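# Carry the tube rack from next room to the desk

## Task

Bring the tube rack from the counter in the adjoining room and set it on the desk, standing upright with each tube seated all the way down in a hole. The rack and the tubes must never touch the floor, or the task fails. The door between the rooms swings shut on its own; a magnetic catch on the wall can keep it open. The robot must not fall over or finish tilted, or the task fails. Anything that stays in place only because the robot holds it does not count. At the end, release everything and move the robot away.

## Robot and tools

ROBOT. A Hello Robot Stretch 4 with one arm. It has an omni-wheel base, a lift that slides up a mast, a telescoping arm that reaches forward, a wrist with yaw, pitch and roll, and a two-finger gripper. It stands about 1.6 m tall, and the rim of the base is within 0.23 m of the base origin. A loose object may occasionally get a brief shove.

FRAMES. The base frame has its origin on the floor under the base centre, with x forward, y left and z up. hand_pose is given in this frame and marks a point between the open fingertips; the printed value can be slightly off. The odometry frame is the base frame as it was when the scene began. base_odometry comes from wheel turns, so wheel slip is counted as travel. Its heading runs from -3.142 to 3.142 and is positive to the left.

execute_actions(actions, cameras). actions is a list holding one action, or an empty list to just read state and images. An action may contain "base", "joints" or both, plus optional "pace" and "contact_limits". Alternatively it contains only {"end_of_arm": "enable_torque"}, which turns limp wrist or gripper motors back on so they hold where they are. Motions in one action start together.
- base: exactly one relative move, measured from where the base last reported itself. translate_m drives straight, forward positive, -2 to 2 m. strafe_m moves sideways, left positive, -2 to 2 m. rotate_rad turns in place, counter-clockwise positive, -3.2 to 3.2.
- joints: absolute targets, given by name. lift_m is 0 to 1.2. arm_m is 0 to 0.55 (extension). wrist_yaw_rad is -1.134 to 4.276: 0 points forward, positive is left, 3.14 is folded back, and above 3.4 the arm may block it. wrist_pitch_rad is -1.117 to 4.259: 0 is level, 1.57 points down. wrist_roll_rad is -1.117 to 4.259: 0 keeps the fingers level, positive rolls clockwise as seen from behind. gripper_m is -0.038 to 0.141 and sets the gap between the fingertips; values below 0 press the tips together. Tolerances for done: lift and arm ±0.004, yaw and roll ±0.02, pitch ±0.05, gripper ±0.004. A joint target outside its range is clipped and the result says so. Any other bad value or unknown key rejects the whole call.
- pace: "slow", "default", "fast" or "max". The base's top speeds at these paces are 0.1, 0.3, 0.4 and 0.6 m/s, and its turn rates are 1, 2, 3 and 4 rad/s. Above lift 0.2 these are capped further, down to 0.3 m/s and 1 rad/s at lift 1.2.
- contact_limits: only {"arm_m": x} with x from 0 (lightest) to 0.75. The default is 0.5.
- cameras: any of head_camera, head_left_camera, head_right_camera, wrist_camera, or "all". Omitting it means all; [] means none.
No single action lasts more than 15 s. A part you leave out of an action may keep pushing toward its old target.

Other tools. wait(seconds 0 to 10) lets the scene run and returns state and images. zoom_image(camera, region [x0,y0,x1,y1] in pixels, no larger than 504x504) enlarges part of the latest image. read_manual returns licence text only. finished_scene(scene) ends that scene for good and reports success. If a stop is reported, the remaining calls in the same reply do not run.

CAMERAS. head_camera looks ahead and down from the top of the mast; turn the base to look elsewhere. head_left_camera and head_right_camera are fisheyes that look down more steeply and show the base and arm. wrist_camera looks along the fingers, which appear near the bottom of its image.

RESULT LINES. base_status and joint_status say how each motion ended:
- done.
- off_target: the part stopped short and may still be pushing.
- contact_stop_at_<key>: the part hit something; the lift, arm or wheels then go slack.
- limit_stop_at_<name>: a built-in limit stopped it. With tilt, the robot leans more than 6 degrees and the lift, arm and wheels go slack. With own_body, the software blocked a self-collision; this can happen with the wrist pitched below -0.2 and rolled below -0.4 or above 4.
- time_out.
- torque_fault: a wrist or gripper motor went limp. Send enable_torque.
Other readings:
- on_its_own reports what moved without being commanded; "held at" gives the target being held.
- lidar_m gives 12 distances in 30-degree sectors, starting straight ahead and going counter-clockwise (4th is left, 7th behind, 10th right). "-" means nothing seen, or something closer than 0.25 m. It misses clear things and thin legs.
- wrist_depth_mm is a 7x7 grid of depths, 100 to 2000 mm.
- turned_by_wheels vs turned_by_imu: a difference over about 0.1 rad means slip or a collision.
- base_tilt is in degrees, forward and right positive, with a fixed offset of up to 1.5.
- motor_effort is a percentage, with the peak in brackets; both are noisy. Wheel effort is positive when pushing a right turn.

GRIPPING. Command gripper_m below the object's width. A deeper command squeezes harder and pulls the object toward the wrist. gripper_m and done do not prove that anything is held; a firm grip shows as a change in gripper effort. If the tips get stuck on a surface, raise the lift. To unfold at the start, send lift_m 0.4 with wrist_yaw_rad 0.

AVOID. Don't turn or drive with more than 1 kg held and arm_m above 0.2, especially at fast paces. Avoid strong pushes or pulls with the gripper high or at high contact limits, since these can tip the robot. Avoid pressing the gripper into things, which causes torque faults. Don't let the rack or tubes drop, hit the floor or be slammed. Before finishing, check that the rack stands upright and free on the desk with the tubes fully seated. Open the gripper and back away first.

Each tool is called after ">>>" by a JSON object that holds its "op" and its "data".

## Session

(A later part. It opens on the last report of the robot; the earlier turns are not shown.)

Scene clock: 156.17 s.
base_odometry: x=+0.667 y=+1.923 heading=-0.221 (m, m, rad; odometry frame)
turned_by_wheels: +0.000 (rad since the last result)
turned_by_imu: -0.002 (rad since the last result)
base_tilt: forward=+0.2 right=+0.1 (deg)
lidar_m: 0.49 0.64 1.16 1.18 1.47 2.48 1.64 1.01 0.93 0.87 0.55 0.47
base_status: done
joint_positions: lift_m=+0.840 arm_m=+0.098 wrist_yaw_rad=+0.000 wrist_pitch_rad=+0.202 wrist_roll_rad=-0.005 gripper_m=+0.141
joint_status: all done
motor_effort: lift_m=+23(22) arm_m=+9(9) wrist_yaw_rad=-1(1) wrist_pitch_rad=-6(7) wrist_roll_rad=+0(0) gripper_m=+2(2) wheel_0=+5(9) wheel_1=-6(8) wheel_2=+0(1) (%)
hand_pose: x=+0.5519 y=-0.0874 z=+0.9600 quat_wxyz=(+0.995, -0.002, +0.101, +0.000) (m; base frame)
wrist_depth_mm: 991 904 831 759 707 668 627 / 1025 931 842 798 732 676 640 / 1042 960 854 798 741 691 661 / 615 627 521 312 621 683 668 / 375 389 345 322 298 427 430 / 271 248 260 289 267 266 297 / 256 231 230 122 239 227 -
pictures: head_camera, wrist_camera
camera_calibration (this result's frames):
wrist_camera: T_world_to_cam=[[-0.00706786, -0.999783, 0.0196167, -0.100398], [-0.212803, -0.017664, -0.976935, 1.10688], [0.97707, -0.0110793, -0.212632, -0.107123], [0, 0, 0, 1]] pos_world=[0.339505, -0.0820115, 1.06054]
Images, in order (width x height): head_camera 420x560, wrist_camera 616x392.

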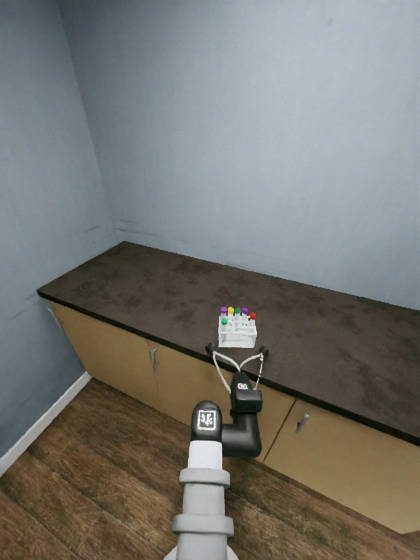

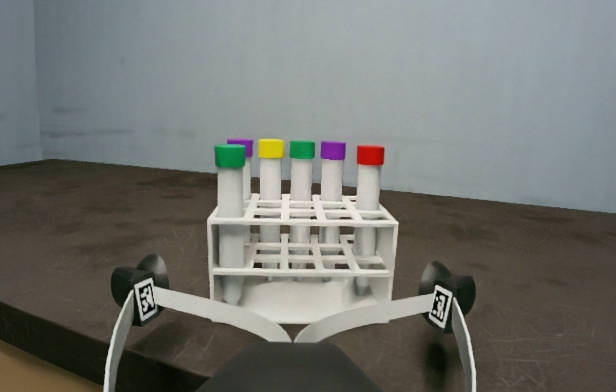

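>>> {"op": "execute_actions", "data": {"actions": [{"base":{"strafe_m":-0.006},"pace":"slow"}], "cameras": []}}

>>> {"op": "execute_actions", "data": {"actions": [{"joints":{"arm_m":0.175},"pace":"slow"}], "cameras": ["wrist_camera","head_camera"]}}

>>> {"op": "zoom_image", "data": {"camera": "head_camera", "region": [180, 280, 300, 400]}}

Scene clock: 162.90 s.
base_odometry: x=+0.666 y=+1.918 heading=-0.221 (m, m, rad; odometry frame)
turned_by_wheels: +0.000 (rad since the last result)
turned_by_imu: -0.001 (rad since the last result)
base_tilt: forward=+0.1 right=+0.0 (deg)
lidar_m: 0.49 0.63 1.14 1.17 1.46 2.49 1.58 1.02 0.93 0.85 0.55 0.48
base_status: done
joint_positions: lift_m=+0.840 arm_m=+0.098 wrist_yaw_rad=+0.000 wrist_pitch_rad=+0.202 wrist_roll_rad=-0.005 gripper_m=+0.141
joint_status: not commanded
motor_effort: lift_m=+23(23) arm_m=+8(9) wrist_yaw_rad=+1(1) wrist_pitch_rad=-5(5) wrist_roll_rad=-1(1) gripper_m=+1(2) wheel_0=+6(7) wheel_1=-6(11) wheel_2=+0(2) (%)
hand_pose: x=+0.5519 y=-0.0874 z=+0.9600 quat_wxyz=(+0.995, -0.002, +0.101, +0.000) (m; base frame)
wrist_depth_mm: 991 904 831 759 699 661 621 / 1025 931 842 788 732 676 640 / 1060 960 866 788 741 699 654 / 615 634 315 315 615 691 668 / 377 389 273 324 359 424 427 / 271 248 260 290 266 265 296 / 252 230 231 122 239 228 -
pictures: none
No camera images: the call's "cameras" was empty. Leave "cameras" out to get every camera's image.

Scene clock: 164.90 s.
base_odometry: x=+0.666 y=+1.918 heading=-0.221 (m, m, rad; odometry frame)
turned_by_wheels: +0.000 (rad since the last result)
turned_by_imu: -0.001 (rad since the last result)
base_tilt: forward=+0.1 right=+0.2 (deg)
lidar_m: 0.50 0.61 1.17 1.16 1.49 2.47 1.63 1.03 0.93 0.84 0.53 0.48
base_status: not commanded
joint_positions: lift_m=+0.840 arm_m=+0.173 wrist_yaw_rad=+0.000 wrist_pitch_rad=+0.202 wrist_roll_rad=-0.005 gripper_m=+0.141
joint_status: all done
motor_effort: lift_m=+23(23) arm_m=+9(9) wrist_yaw_rad=-1(0) wrist_pitch_rad=-6(6) wrist_roll_rad=-1(1) gripper_m=-1(1) wheel_0=+6(7) wheel_1=-6(6) wheel_2=+0(0) (%)
hand_pose: x=+0.6269 y=-0.0874 z=+0.9600 quat_wxyz=(+0.995, -0.002, +0.101, +0.000) (m; base frame)
wrist_depth_mm: 904 820 750 699 640 603 569 / 931 842 768 707 668 621 580 / 976 866 778 715 676 627 597 / 609 627 239 249 559 634 609 / 377 389 208 238 225 424 427 / 270 247 200 229 205 265 296 / 220 218 209 122 224 227 -
pictures: head_camera, wrist_camera
camera_calibration (this result's frames):
wrist_camera: T_world_to_cam=[[-0.0070712, -0.999783, 0.0196167, -0.0998673], [-0.212804, -0.0176633, -0.976935, 1.12284], [0.977069, -0.0110826, -0.212632, -0.180395], [0, 0, 0, 1]] pos_world=[0.414497, -0.0820117, 1.06054]
Images, in order (width x height): head_camera 420x560, wrist_camera 616x392.

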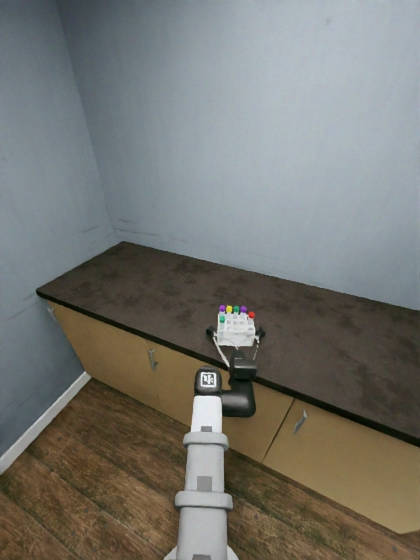

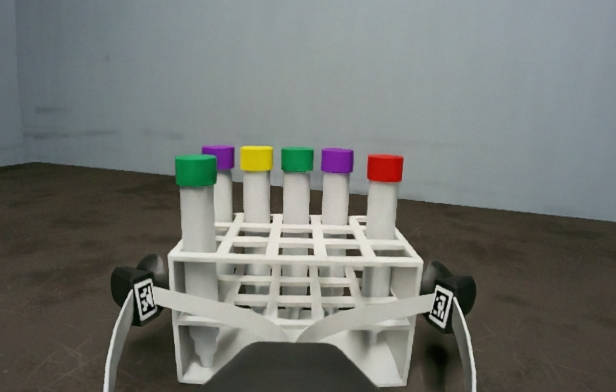

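Region (180, 280, 300, 400) of head_camera's 420x560 image, scaled by 4.200, with more detail than that image has.

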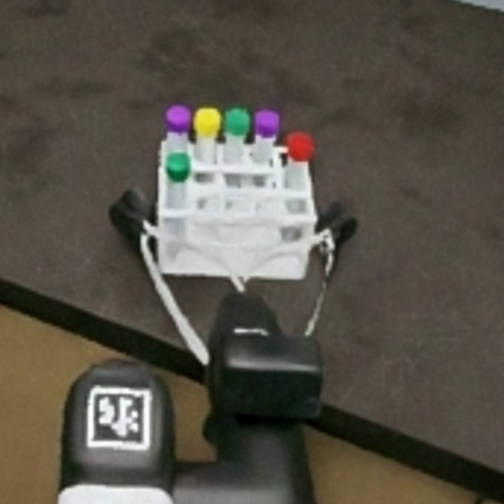

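>>> {"op": "execute_actions", "data": {"actions": [{"joints":{"arm_m":0.19},"pace":"slow"}], "cameras": []}}

>>> {"op": "execute_actions", "data": {"actions": [{"joints":{"gripper_m":0.07}}], "cameras": ["wrist_camera"]}}

>>> {"op": "execute_actions", "data": {"actions": [{"joints":{"lift_m":0.88},"pace":"slow"}], "cameras": ["wrist_camera","head_camera"]}}

Scene clock: 172.80 s.
base_odometry: x=+0.666 y=+1.918 heading=-0.221 (m, m, rad; odometry frame)
turned_by_wheels: +0.000 (rad since the last result)
turned_by_imu: -0.003 (rad since the last result)
base_tilt: forward=+0.2 right=+0.2 (deg)
lidar_m: 0.50 0.62 1.14 1.19 1.45 2.48 1.62 1.05 0.90 0.87 0.54 0.47
base_status: not commanded
joint_positions: lift_m=+0.840 arm_m=+0.188 wrist_yaw_rad=+0.000 wrist_pitch_rad=+0.202 wrist_roll_rad=-0.005 gripper_m=+0.141
joint_status: all done
motor_effort: lift_m=+23(23) arm_m=+9(9) wrist_yaw_rad=-1(1) wrist_pitch_rad=-5(5) wrist_roll_rad=-1(0) gripper_m=+2(0) wheel_0=+7(7) wheel_1=-6(6) wheel_2=+0(0) (%)
hand_pose: x=+0.6419 y=-0.0874 z=+0.9600 quat_wxyz=(+0.995, -0.002, +0.101, +0.000) (m; base frame)
wrist_depth_mm: 866 809 750 676 640 585 564 / 904 831 759 707 647 597 564 / 946 854 768 707 661 627 591 / 609 627 242 246 554 627 597 / 373 389 211 238 224 421 424 / 270 246 200 227 205 264 296 / 220 217 209 122 223 226 -
pictures: none
No camera images: the call's "cameras" was empty. Leave "cameras" out to get every camera's image.

Scene clock: 174.53 s.
base_odometry: x=+0.666 y=+1.918 heading=-0.221 (m, m, rad; odometry frame)
turned_by_wheels: +0.000 (rad since the last result)
turned_by_imu: -0.001 (rad since the last result)
base_tilt: forward=+0.1 right=+0.0 (deg)
lidar_m: 0.49 0.62 1.13 1.19 1.47 2.49 1.61 1.01 0.92 0.84 0.53 0.48
base_status: not commanded
joint_positions: lift_m=+0.840 arm_m=+0.188 wrist_yaw_rad=+0.000 wrist_pitch_rad=+0.203 wrist_roll_rad=-0.005 gripper_m=+0.071
joint_status: all done
motor_effort: lift_m=+23(23) arm_m=+9(9) wrist_yaw_rad=-1(0) wrist_pitch_rad=-9(9) wrist_roll_rad=+0(0) gripper_m=-33(35) wheel_0=+7(7) wheel_1=-6(6) wheel_2=+0(0) (%)
hand_pose: x=+0.6419 y=-0.0874 z=+0.9596 quat_wxyz=(+0.995, -0.002, +0.101, +0.000) (m; base frame)
wrist_depth_mm: 866 809 741 676 634 591 559 / 904 842 759 707 654 603 569 / 931 854 759 715 661 615 585 / 603 627 229 235 597 627 597 / 373 382 185 226 213 415 421 / 268 179 190 220 202 262 294 / 211 215 199 118 216 224 -
pictures: wrist_camera
camera_calibration (this result's frames):
wrist_camera: T_world_to_cam=[[-0.0070468, -0.999783, 0.0196256, -0.0997789], [-0.214012, -0.0176635, -0.976671, 1.1262], [0.976806, -0.0110825, -0.213841, -0.193742], [0, 0, 0, 1]] pos_world=[0.429566, -0.0820117, 1.06046]
Images, in order (width x height): wrist_camera 616x392.

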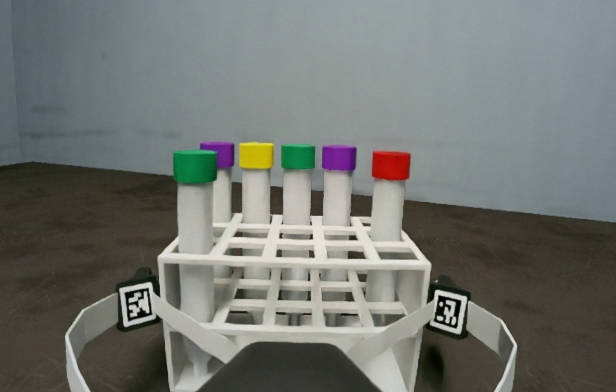

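Scene clock: 175.70 s.
base_odometry: x=+0.666 y=+1.918 heading=-0.221 (m, m, rad; odometry frame)
turned_by_wheels: +0.000 (rad since the last result)
turned_by_imu: +0.000 (rad since the last result)
base_tilt: forward=+0.1 right=+0.2 (deg)
lidar_m: 0.50 0.61 1.16 1.17 1.44 2.49 1.58 1.03 0.91 0.83 0.54 0.47
base_status: not commanded
joint_positions: lift_m=+0.880 arm_m=+0.188 wrist_yaw_rad=+0.000 wrist_pitch_rad=+0.203 wrist_roll_rad=-0.005 gripper_m=+0.071
joint_status: all done
motor_effort: lift_m=+23(30) arm_m=+8(9) wrist_yaw_rad=+0(1) wrist_pitch_rad=-10(10) wrist_roll_rad=+0(1) gripper_m=-38(29) wheel_0=+6(6) wheel_1=-6(6) wheel_2=+0(0) (%)
hand_pose: x=+0.6419 y=-0.0874 z=+0.9996 quat_wxyz=(+0.995, -0.002, +0.101, +0.000) (m; base frame)
wrist_depth_mm: 878 798 732 683 634 585 559 / 904 820 759 707 654 603 569 / 946 854 759 699 668 634 585 / 768 788 230 236 668 647 597 / 473 484 185 226 213 530 535 / 338 179 191 220 202 330 373 / 267 274 196 118 218 285 298
pictures: head_camera, wrist_camera
camera_calibration (this result's frames):
wrist_camera: T_world_to_cam=[[-0.0070449, -0.999783, 0.0196263, -0.100565], [-0.214105, -0.0176635, -0.976651, 1.16526], [0.976785, -0.0110825, -0.213934, -0.185089], [0, 0, 0, 1]] pos_world=[0.429571, -0.0820117, 1.10043]
Images, in order (width x height): head_camera 420x560, wrist_camera 616x392.

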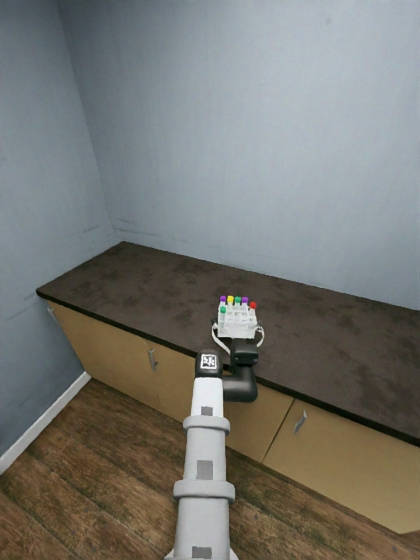

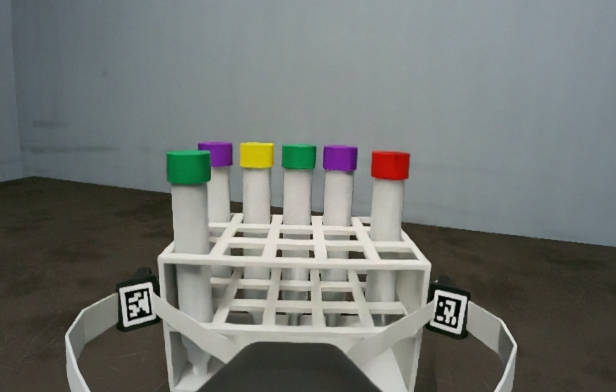

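>>> {"op": "execute_actions", "data": {"actions": [{"joints":{"arm_m":0.0},"base":{"rotate_rad":-0.358},"pace":"slow"}], "cameras": []}}

>>> {"op": "execute_actions", "data": {"actions": [{"base":{"translate_m":-1.9}}], "cameras": []}}

>>> {"op": "execute_actions", "data": {"actions": [{"base":{"rotate_rad":-1.57},"pace":"slow"}], "cameras": ["wrist_camera","head_camera"]}}

Scene clock: 187.70 s.
base_odometry: x=+0.666 y=+1.918 heading=-0.577 (m, m, rad; odometry frame)
turned_by_wheels: -0.357 (rad since the last result)
turned_by_imu: -0.362 (rad since the last result)
base_tilt: forward=+0.1 right=+0.1 (deg)
lidar_m: 0.44 0.50 0.73 1.17 1.22 1.73 2.48 1.33 0.94 0.91 0.68 0.48
base_status: done
joint_positions: lift_m=+0.880 arm_m=+0.002 wrist_yaw_rad=+0.000 wrist_pitch_rad=+0.203 wrist_roll_rad=-0.005 gripper_m=+0.071
joint_status: all done
motor_effort: lift_m=+23(23) arm_m=-9(9) wrist_yaw_rad=-1(2) wrist_pitch_rad=-10(10) wrist_roll_rad=+0(1) gripper_m=-35(33) wheel_0=+5(9) wheel_1=+6(10) wheel_2=+7(10) (%)
hand_pose: x=+0.4550 y=-0.0874 z=+0.9996 quat_wxyz=(+0.995, -0.002, +0.102, +0.000) (m; base frame)
wrist_depth_mm: 809 809 809 820 809 820 820 / 820 820 831 842 842 842 854 / 854 854 854 854 866 866 878 / 768 788 229 235 768 904 904 / 477 488 185 224 213 535 535 / 343 180 190 221 202 336 375 / 290 291 200 118 207 300 300
pictures: none
No camera images: the call's "cameras" was empty. Leave "cameras" out to get every camera's image.

Scene clock: 195.50 s.
base_odometry: x=-0.926 y=+2.955 heading=-0.578 (m, m, rad; odometry frame)
turned_by_wheels: +0.000 (rad since the last result)
turned_by_imu: -0.006 (rad since the last result)
base_tilt: forward=+0.1 right=+0.1 (deg)
lidar_m: 0.40 1.71 1.23 1.18 1.04 0.77 0.58 0.59 0.80 3.04 1.01 0.45
base_status: done
joint_positions: lift_m=+0.880 arm_m=+0.002 wrist_yaw_rad=+0.000 wrist_pitch_rad=+0.203 wrist_roll_rad=-0.005 gripper_m=+0.071
joint_status: not commanded
motor_effort: lift_m=+23(23) arm_m=-9(9) wrist_yaw_rad=-1(1) wrist_pitch_rad=-10(10) wrist_roll_rad=+0(1) gripper_m=-36(31) wheel_0=-6(12) wheel_1=-4(10) wheel_2=+4(15) (%)
hand_pose: x=+0.4550 y=-0.0874 z=+0.9996 quat_wxyz=(+0.995, -0.002, +0.102, +0.000) (m; base frame)
wrist_depth_mm: 1756 - - - - 1618 1160 / 1921 - - - - 1661 1182 / 1921 - - - - 1661 1160 / 1921 - 229 235 - 1661 1182 / 1921 - 185 225 213 1618 1160 / 1808 179 190 220 202 1308 1138 / 1576 1576 199 118 218 1537 1118
pictures: none
No camera images: the call's "cameras" was empty. Leave "cameras" out to get every camera's image.

Scene clock: 198.37 s.
base_odometry: x=-0.926 y=+2.955 heading=-2.146 (m, m, rad; odometry frame)
turned_by_wheels: -1.569 (rad since the last result)
turned_by_imu: -1.578 (rad since the last result)
base_tilt: forward=+0.1 right=+0.2 (deg)
lidar_m: 0.42 1.01 1.33 2.40 1.71 1.22 1.20 1.03 0.77 0.56 0.59 0.47
base_status: done
joint_positions: lift_m=+0.880 arm_m=+0.002 wrist_yaw_rad=+0.000 wrist_pitch_rad=+0.203 wrist_roll_rad=-0.005 gripper_m=+0.071
joint_status: not commanded
motor_effort: lift_m=+23(23) arm_m=-9(9) wrist_yaw_rad=-1(1) wrist_pitch_rad=-10(10) wrist_roll_rad=+0(1) gripper_m=-32(33) wheel_0=+5(7) wheel_1=+6(8) wheel_2=+6(9) (%)
hand_pose: x=+0.4550 y=-0.0874 z=+0.9996 quat_wxyz=(+0.995, -0.002, +0.102, +0.000) (m; base frame)
wrist_depth_mm: - - - - - 1308 707 / - - - - - 1366 707 / 768 - - - - 1336 683 / 759 - 229 234 1863 1366 661 / 759 - 184 225 213 1308 654 / 741 180 190 220 202 741 654 / 741 1576 198 118 217 1255 647
pictures: head_camera, wrist_camera
camera_calibration (this result's frames):
wrist_camera: T_world_to_cam=[[-0.00713241, -0.999782, 0.0196344, -0.101876], [-0.214223, -0.0176514, -0.976625, 1.1253], [0.976759, -0.0111718, -0.214051, -0.00242399], [0, 0, 0, 1]] pos_world=[0.242707, -0.0820177, 1.10048]
Images, in order (width x height): head_camera 420x560, wrist_camera 616x392.

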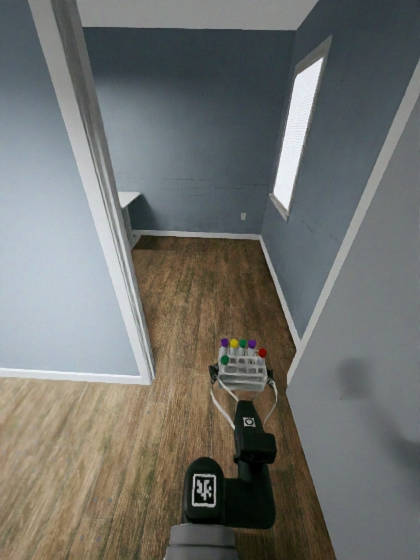

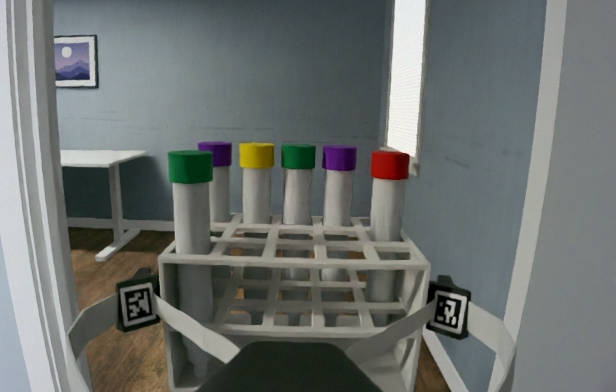

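>>> {"op": "execute_actions", "data": {"actions": [{"base":{"translate_m":2.0}}], "cameras": ["head_camera"]}}

>>> {"op": "execute_actions", "data": {"actions": [{"base":{"strafe_m":1.8}}], "cameras": ["wrist_camera","head_camera"]}}

Scene clock: 212.33 s.
base_odometry: x=-2.013 y=+1.277 heading=-2.146 (m, m, rad; odometry frame)
turned_by_wheels: +0.000 (rad since the last result)
turned_by_imu: -0.002 (rad since the last result)
base_tilt: forward=+0.1 right=+0.1 (deg)
lidar_m: 0.43 1.62 1.43 2.97 1.33 1.03 2.90 1.08 0.80 0.75 0.81 0.46
base_status: done
joint_positions: lift_m=+0.880 arm_m=+0.002 wrist_yaw_rad=+0.000 wrist_pitch_rad=+0.203 wrist_roll_rad=-0.005 gripper_m=+0.071
joint_status: not commanded
motor_effort: lift_m=+22(23) arm_m=-8(9) wrist_yaw_rad=-1(0) wrist_pitch_rad=-9(9) wrist_roll_rad=-1(0) gripper_m=-34(38) wheel_0=+5(10) wheel_1=+5(10) wheel_2=-3(14) (%)
hand_pose: x=+0.4550 y=-0.0874 z=+0.9997 quat_wxyz=(+0.995, -0.002, +0.102, +0.000) (m; base frame)
wrist_depth_mm: 1205 1205 1205 1205 1255 1182 991 / 1255 1229 1255 1229 1255 1255 1008 / 1281 1281 1281 1255 1308 1308 991 / 1336 1336 229 236 1336 1366 991 / 1366 1366 184 226 213 1336 960 / 1366 179 190 220 202 1138 976 / 1430 1430 197 118 217 1366 960
pictures: head_camera
Images, in order (width x height): head_camera 420x560.

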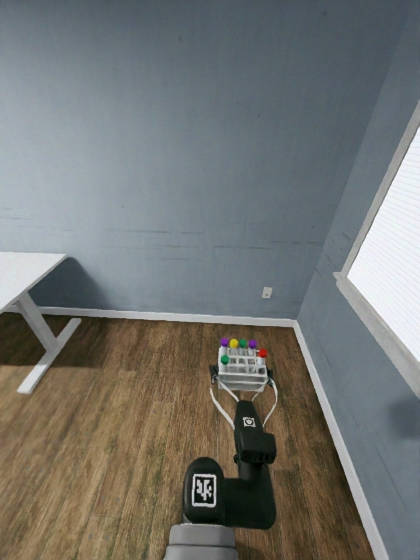

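Scene clock: 219.67 s.
base_odometry: x=-0.503 y=+0.298 heading=-2.146 (m, m, rad; odometry frame)
turned_by_wheels: +0.000 (rad since the last result)
turned_by_imu: +0.000 (rad since the last result)
base_tilt: forward=+0.0 right=+0.1 (deg)
lidar_m: 0.41 0.82 1.13 1.16 1.22 0.94 0.92 0.95 1.35 2.55 2.22 0.45
base_status: done
joint_positions: lift_m=+0.880 arm_m=+0.002 wrist_yaw_rad=+0.000 wrist_pitch_rad=+0.203 wrist_roll_rad=-0.005 gripper_m=+0.071
joint_status: not commanded
motor_effort: lift_m=+22(22) arm_m=-9(9) wrist_yaw_rad=-1(0) wrist_pitch_rad=-10(9) wrist_roll_rad=+0(0) gripper_m=-29(33) wheel_0=-4(13) wheel_1=+3(12) wheel_2=+0(4) (%)
hand_pose: x=+0.4550 y=-0.0874 z=+0.9997 quat_wxyz=(+0.995, -0.002, +0.102, +0.000) (m; base frame)
wrist_depth_mm: 1281 1229 1255 1255 1229 1255 1255 / 1255 1255 1281 1308 1308 1336 1308 / 1281 1308 1308 1308 1308 1336 1336 / 1336 1336 229 234 1336 1366 1366 / 960 976 183 225 213 1397 1430 / 691 179 190 220 202 676 1138 / 591 603 196 118 218 647 634
pictures: head_camera, wrist_camera
camera_calibration (this result's frames):
wrist_camera: T_world_to_cam=[[-0.00702773, -0.999783, 0.0196344, -0.101895], [-0.214248, -0.0176736, -0.976619, 1.12535], [0.976754, -0.0110701, -0.214077, -0.00237976], [0, 0, 0, 1]] pos_world=[0.242712, -0.0820104, 1.10053]
Images, in order (width x height): head_camera 420x560, wrist_camera 616x392.

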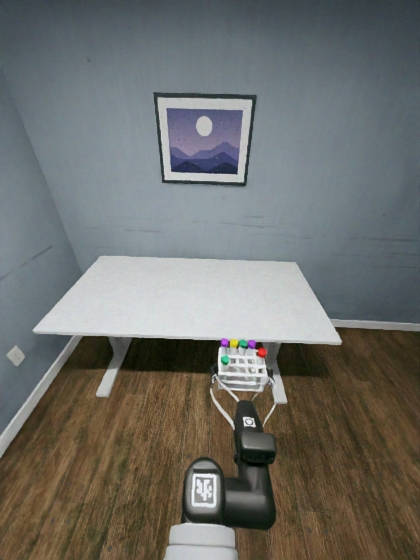

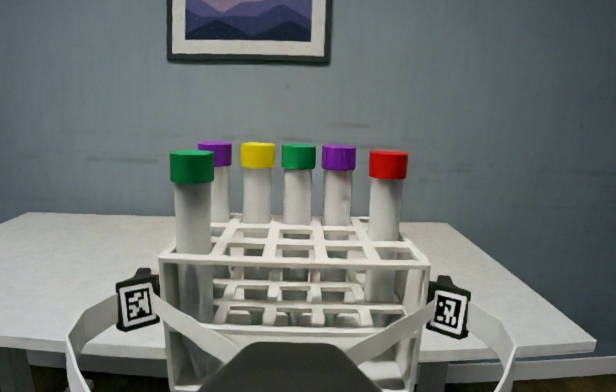

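>>> {"op": "execute_actions", "data": {"actions": [{"base":{"translate_m":0.3},"joints":{"arm_m":0.2,"lift_m":0.74}}], "cameras": ["wrist_camera","head_camera"]}}

Scene clock: 231.27 s.
base_odometry: x=-0.666 y=+0.046 heading=-2.145 (m, m, rad; odometry frame)
turned_by_wheels: +0.001 (rad since the last result)
turned_by_imu: -0.003 (rad since the last result)
base_tilt: forward=+0.2 right=+0.2 (deg)
lidar_m: 0.47 0.47 0.70 1.15 1.21 1.26 1.18 1.27 1.76 2.55 0.68 0.49
base_status: done
joint_positions: lift_m=+0.740 arm_m=+0.198 wrist_yaw_rad=+0.000 wrist_pitch_rad=+0.203 wrist_roll_rad=-0.005 gripper_m=+0.071
joint_status: all done
motor_effort: lift_m=+15(23) arm_m=+8(9) wrist_yaw_rad=-1(0) wrist_pitch_rad=-10(10) wrist_roll_rad=+0(1) gripper_m=-36(31) wheel_0=+6(9) wheel_1=+5(8) wheel_2=-4(14) (%)
hand_pose: x=+0.6519 y=-0.0874 z=+0.8602 quat_wxyz=(+0.995, -0.002, +0.102, +0.000) (m; base frame)
wrist_depth_mm: 798 798 798 798 798 809 798 / 809 820 809 820 842 820 831 / 842 866 842 831 854 842 854 / 866 878 229 233 878 866 878 / 597 621 185 225 213 668 683 / 436 180 190 221 202 421 473 / 340 347 198 118 218 362 377
pictures: head_camera, wrist_camera
camera_calibration (this result's frames):
wrist_camera: T_world_to_cam=[[-0.00691065, -0.999783, 0.0196349, -0.0978178], [-0.214323, -0.0176982, -0.976602, 1.0314], [0.976738, -0.0109572, -0.214154, -0.22448], [0, 0, 0, 1]] pos_world=[0.439635, -0.0820023, 0.961119]
Images, in order (width x height): head_camera 420x560, wrist_camera 616x392.

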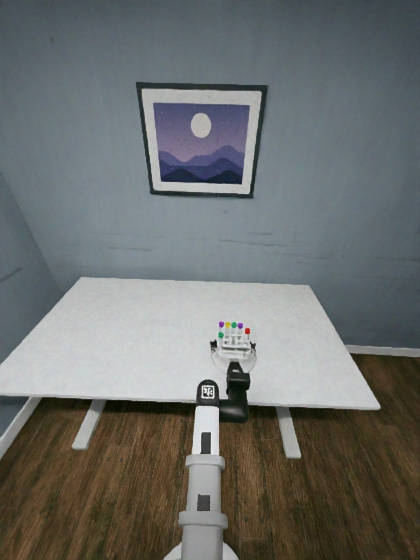

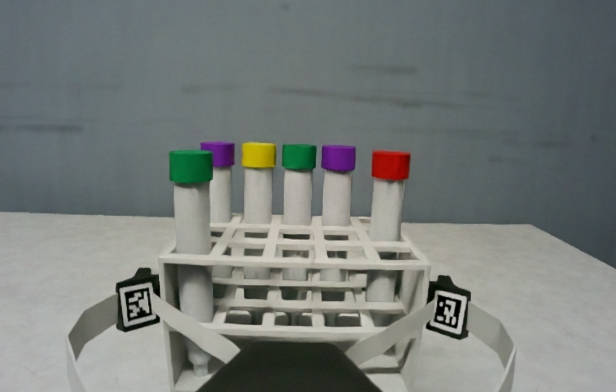

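>>> {"op": "execute_actions", "data": {"actions": [{"joints":{"lift_m":0.652},"pace":"slow"}], "cameras": []}}

Scene clock: 237.67 s.
base_odometry: x=-0.666 y=+0.046 heading=-2.145 (m, m, rad; odometry frame)
turned_by_wheels: +0.000 (rad since the last result)
turned_by_imu: -0.002 (rad since the last result)
base_tilt: forward=+0.2 right=+0.1 (deg)
lidar_m: 0.49 0.48 0.70 1.14 1.20 1.26 1.21 1.27 1.78 2.55 0.68 0.50
base_status: not commanded
joint_positions: lift_m=+0.652 arm_m=+0.198 wrist_yaw_rad=+0.000 wrist_pitch_rad=+0.203 wrist_roll_rad=-0.005 gripper_m=+0.071
joint_status: all done
motor_effort: lift_m=+14(15) arm_m=+9(9) wrist_yaw_rad=+0(2) wrist_pitch_rad=-10(10) wrist_roll_rad=-1(1) gripper_m=-37(35) wheel_0=+6(6) wheel_1=+5(5) wheel_2=-4(4) (%)
hand_pose: x=+0.6519 y=-0.0874 z=+0.7723 quat_wxyz=(+0.995, -0.002, +0.102, +0.000) (m; base frame)
wrist_depth_mm: 788 788 798 809 798 798 798 / 809 809 831 820 820 831 831 / 854 842 831 831 842 842 866 / 609 634 229 235 609 723 750 / 379 392 185 225 213 424 430 / 272 179 190 220 202 267 300 / 213 219 197 118 217 229 -
pictures: none
No camera images: the call's "cameras" was empty. Leave "cameras" out to get every camera's image.

>>> {"op": "execute_actions", "data": {"actions": [{"joints":{"lift_m":0.648},"pace":"slow"}], "cameras": []}}

>>> {"op": "execute_actions", "data": {"actions": [{"joints":{"gripper_m":0.141}}], "cameras": ["wrist_camera"]}}

>>> {"op": "execute_actions", "data": {"actions": [{"joints":{"arm_m":0.0}}], "cameras": []}}

>>> {"op": "execute_actions", "data": {"actions": [{"base":{"translate_m":-0.2},"joints":{"wrist_pitch_rad":0,"lift_m":0.62}}], "cameras": ["wrist_camera","head_camera"]}}

Scene clock: 243.23 s.
base_odometry: x=-0.666 y=+0.046 heading=-2.145 (m, m, rad; odometry frame)
turned_by_wheels: +0.000 (rad since the last result)
turned_by_imu: -0.001 (rad since the last result)
base_tilt: forward=+0.2 right=+0.1 (deg)
lidar_m: 0.47 0.49 0.68 1.18 1.24 1.26 1.19 1.27 1.76 2.54 0.71 0.51
base_status: not commanded
joint_positions: lift_m=+0.648 arm_m=+0.198 wrist_yaw_rad=+0.000 wrist_pitch_rad=+0.203 wrist_roll_rad=-0.005 gripper_m=+0.071
joint_status: all done
motor_effort: lift_m=+14(15) arm_m=+8(8) wrist_yaw_rad=-1(0) wrist_pitch_rad=-10(10) wrist_roll_rad=+0(0) gripper_m=-31(34) wheel_0=+6(6) wheel_1=+5(5) wheel_2=-4(4) (%)
hand_pose: x=+0.6519 y=-0.0874 z=+0.7683 quat_wxyz=(+0.995, -0.002, +0.102, +0.000) (m; base frame)
wrist_depth_mm: 809 788 798 788 809 798 809 / 820 809 820 831 809 831 831 / 842 842 854 842 842 854 842 / 591 615 229 235 591 715 723 / 366 379 185 225 214 415 415 / 266 179 190 220 202 259 290 / 208 213 197 118 214 222 -
pictures: none
No camera images: the call's "cameras" was empty. Leave "cameras" out to get every camera's image.

Scene clock: 244.97 s.
base_odometry: x=-0.666 y=+0.046 heading=-2.145 (m, m, rad; odometry frame)
turned_by_wheels: +0.000 (rad since the last result)
turned_by_imu: -0.001 (rad since the last result)
base_tilt: forward=+0.2 right=+0.2 (deg)
lidar_m: 0.47 0.49 0.71 1.16 1.23 1.25 1.21 1.27 1.77 2.55 0.67 0.50
base_status: not commanded
joint_positions: lift_m=+0.648 arm_m=+0.198 wrist_yaw_rad=+0.000 wrist_pitch_rad=+0.202 wrist_roll_rad=-0.005 gripper_m=+0.141
joint_status: all done
motor_effort: lift_m=+14(14) arm_m=+8(8) wrist_yaw_rad=+0(2) wrist_pitch_rad=-4(11) wrist_roll_rad=+0(0) gripper_m=+3(30) wheel_0=+6(6) wheel_1=+5(5) wheel_2=-4(4) (%)
hand_pose: x=+0.6520 y=-0.0874 z=+0.7687 quat_wxyz=(+0.995, -0.002, +0.101, +0.000) (m; base frame)
wrist_depth_mm: 798 798 798 798 798 798 798 / 820 809 820 820 820 820 820 / 831 842 842 854 842 866 854 / 603 627 247 251 597 723 741 / 373 382 206 251 232 421 421 / 267 246 206 225 204 263 293 / 219 216 214 123 225 225 -
pictures: wrist_camera
camera_calibration (this result's frames):
wrist_camera: T_world_to_cam=[[-0.00694399, -0.999783, 0.019623, -0.0959899], [-0.212682, -0.0176979, -0.976961, 0.941282], [0.977097, -0.0109575, -0.212513, -0.245666], [0, 0, 0, 1]] pos_world=[0.439567, -0.0820023, 0.869272]
Images, in order (width x height): wrist_camera 616x392.

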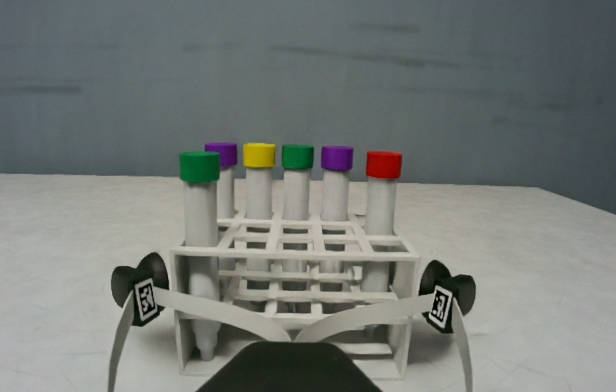

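Scene clock: 246.67 s.
base_odometry: x=-0.666 y=+0.046 heading=-2.145 (m, m, rad; odometry frame)
turned_by_wheels: +0.000 (rad since the last result)
turned_by_imu: -0.001 (rad since the last result)
base_tilt: forward=+0.2 right=+0.1 (deg)
lidar_m: 0.47 0.49 0.70 1.14 1.21 1.24 1.21 1.27 1.75 2.54 0.69 0.50
base_status: not commanded
joint_positions: lift_m=+0.648 arm_m=+0.002 wrist_yaw_rad=+0.000 wrist_pitch_rad=+0.202 wrist_roll_rad=-0.005 gripper_m=+0.141
joint_status: all done
motor_effort: lift_m=+14(14) arm_m=-9(10) wrist_yaw_rad=+0(1) wrist_pitch_rad=-7(7) wrist_roll_rad=-1(1) gripper_m=+5(2) wheel_0=+6(6) wheel_1=+5(5) wheel_2=-4(4) (%)
hand_pose: x=+0.4551 y=-0.0874 z=+0.7686 quat_wxyz=(+0.995, -0.002, +0.101, +0.000) (m; base frame)
wrist_depth_mm: 960 976 960 991 976 991 991 / 1008 991 991 1025 1008 1025 1025 / 1042 1042 1025 1008 1042 1060 1042 / 609 627 517 430 699 732 1060 / 375 389 397 402 418 424 427 / 270 264 268 294 272 277 294 / 1160 1182 1182 122 1182 683 1205
pictures: none
No camera images: the call's "cameras" was empty. Leave "cameras" out to get every camera's image.

Scene clock: 248.73 s.
base_odometry: x=-0.557 y=+0.214 heading=-2.146 (m, m, rad; odometry frame)
turned_by_wheels: -0.001 (rad since the last result)
turned_by_imu: -0.001 (rad since the last result)
base_tilt: forward=+0.1 right=+0.1 (deg)
lidar_m: 0.66 0.69 0.99 1.15 1.23 1.06 1.00 1.06 1.47 2.53 2.06 0.72
base_status: done
joint_positions: lift_m=+0.620 arm_m=+0.002 wrist_yaw_rad=+0.000 wrist_pitch_rad=+0.002 wrist_roll_rad=-0.005 gripper_m=+0.141
joint_status: all done
motor_effort: lift_m=+14(20) arm_m=-9(9) wrist_yaw_rad=-1(1) wrist_pitch_rad=-6(9) wrist_roll_rad=+0(0) gripper_m=+0(1) wheel_0=-6(13) wheel_1=-4(11) wheel_2=+3(12) (%)
hand_pose: x=+0.4610 y=-0.0874 z=+0.7979 quat_wxyz=(+1.000, -0.002, +0.001, +0.000) (m; base frame)
wrist_depth_mm: 1205 1255 1205 1229 1229 1229 1255 / 1255 1229 1255 1229 1229 1255 1281 / 1229 1255 1255 1255 1255 1281 1255 / 1229 1255 1229 1255 1281 1281 1281 / 683 723 759 647 842 866 1281 / 466 442 466 455 459 466 539 / 1229 1281 1229 123 1281 1255 1281
pictures: head_camera, wrist_camera
camera_calibration (this result's frames):
wrist_camera: T_world_to_cam=[[-0.010797, -0.999783, 0.0178335, -0.0947147], [-0.0149545, -0.0176711, -0.999732, 0.85615], [0.99983, -0.0110608, -0.0147604, -0.221052], [0, 0, 0, 1]] pos_world=[0.232795, -0.08201, 0.854347]
Images, in order (width x height): head_camera 420x560, wrist_camera 616x392.

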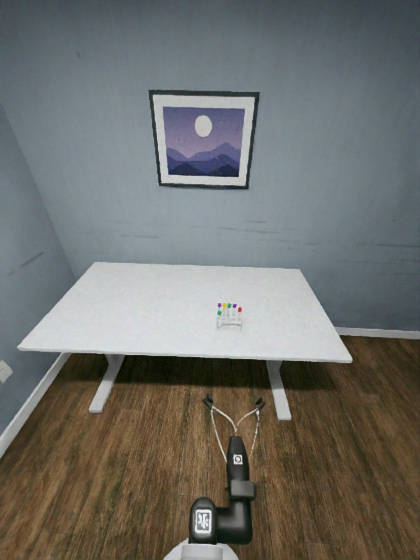

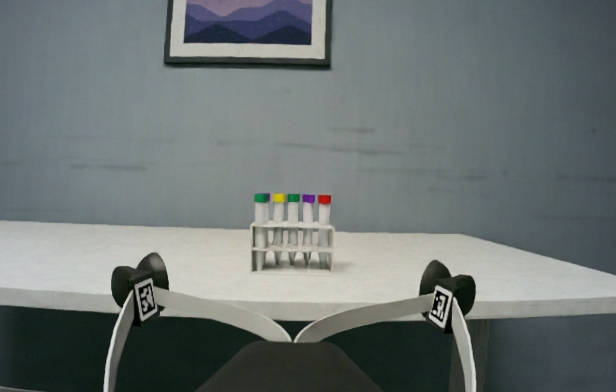

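>>> {"op": "zoom_image", "data": {"camera": "wrist_camera", "region": [230, 170, 360, 290]}}

Region (230, 170, 360, 290) of wrist_camera's 616x392 image, scaled by 3.877; it fills the top 465 rows of this view, and the rest is white.

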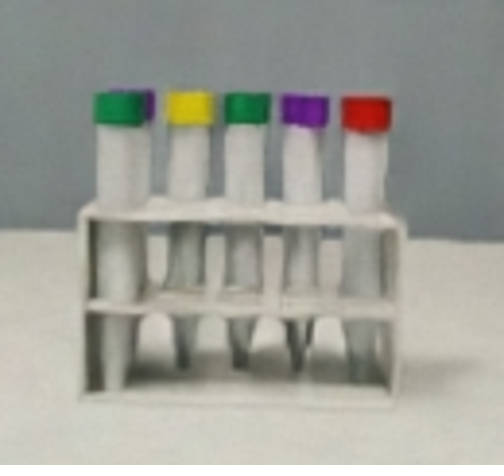

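All seated.

>>> {"op": "finished_scene", "data": {"scene": 1}}

The scene is finished: the task was done.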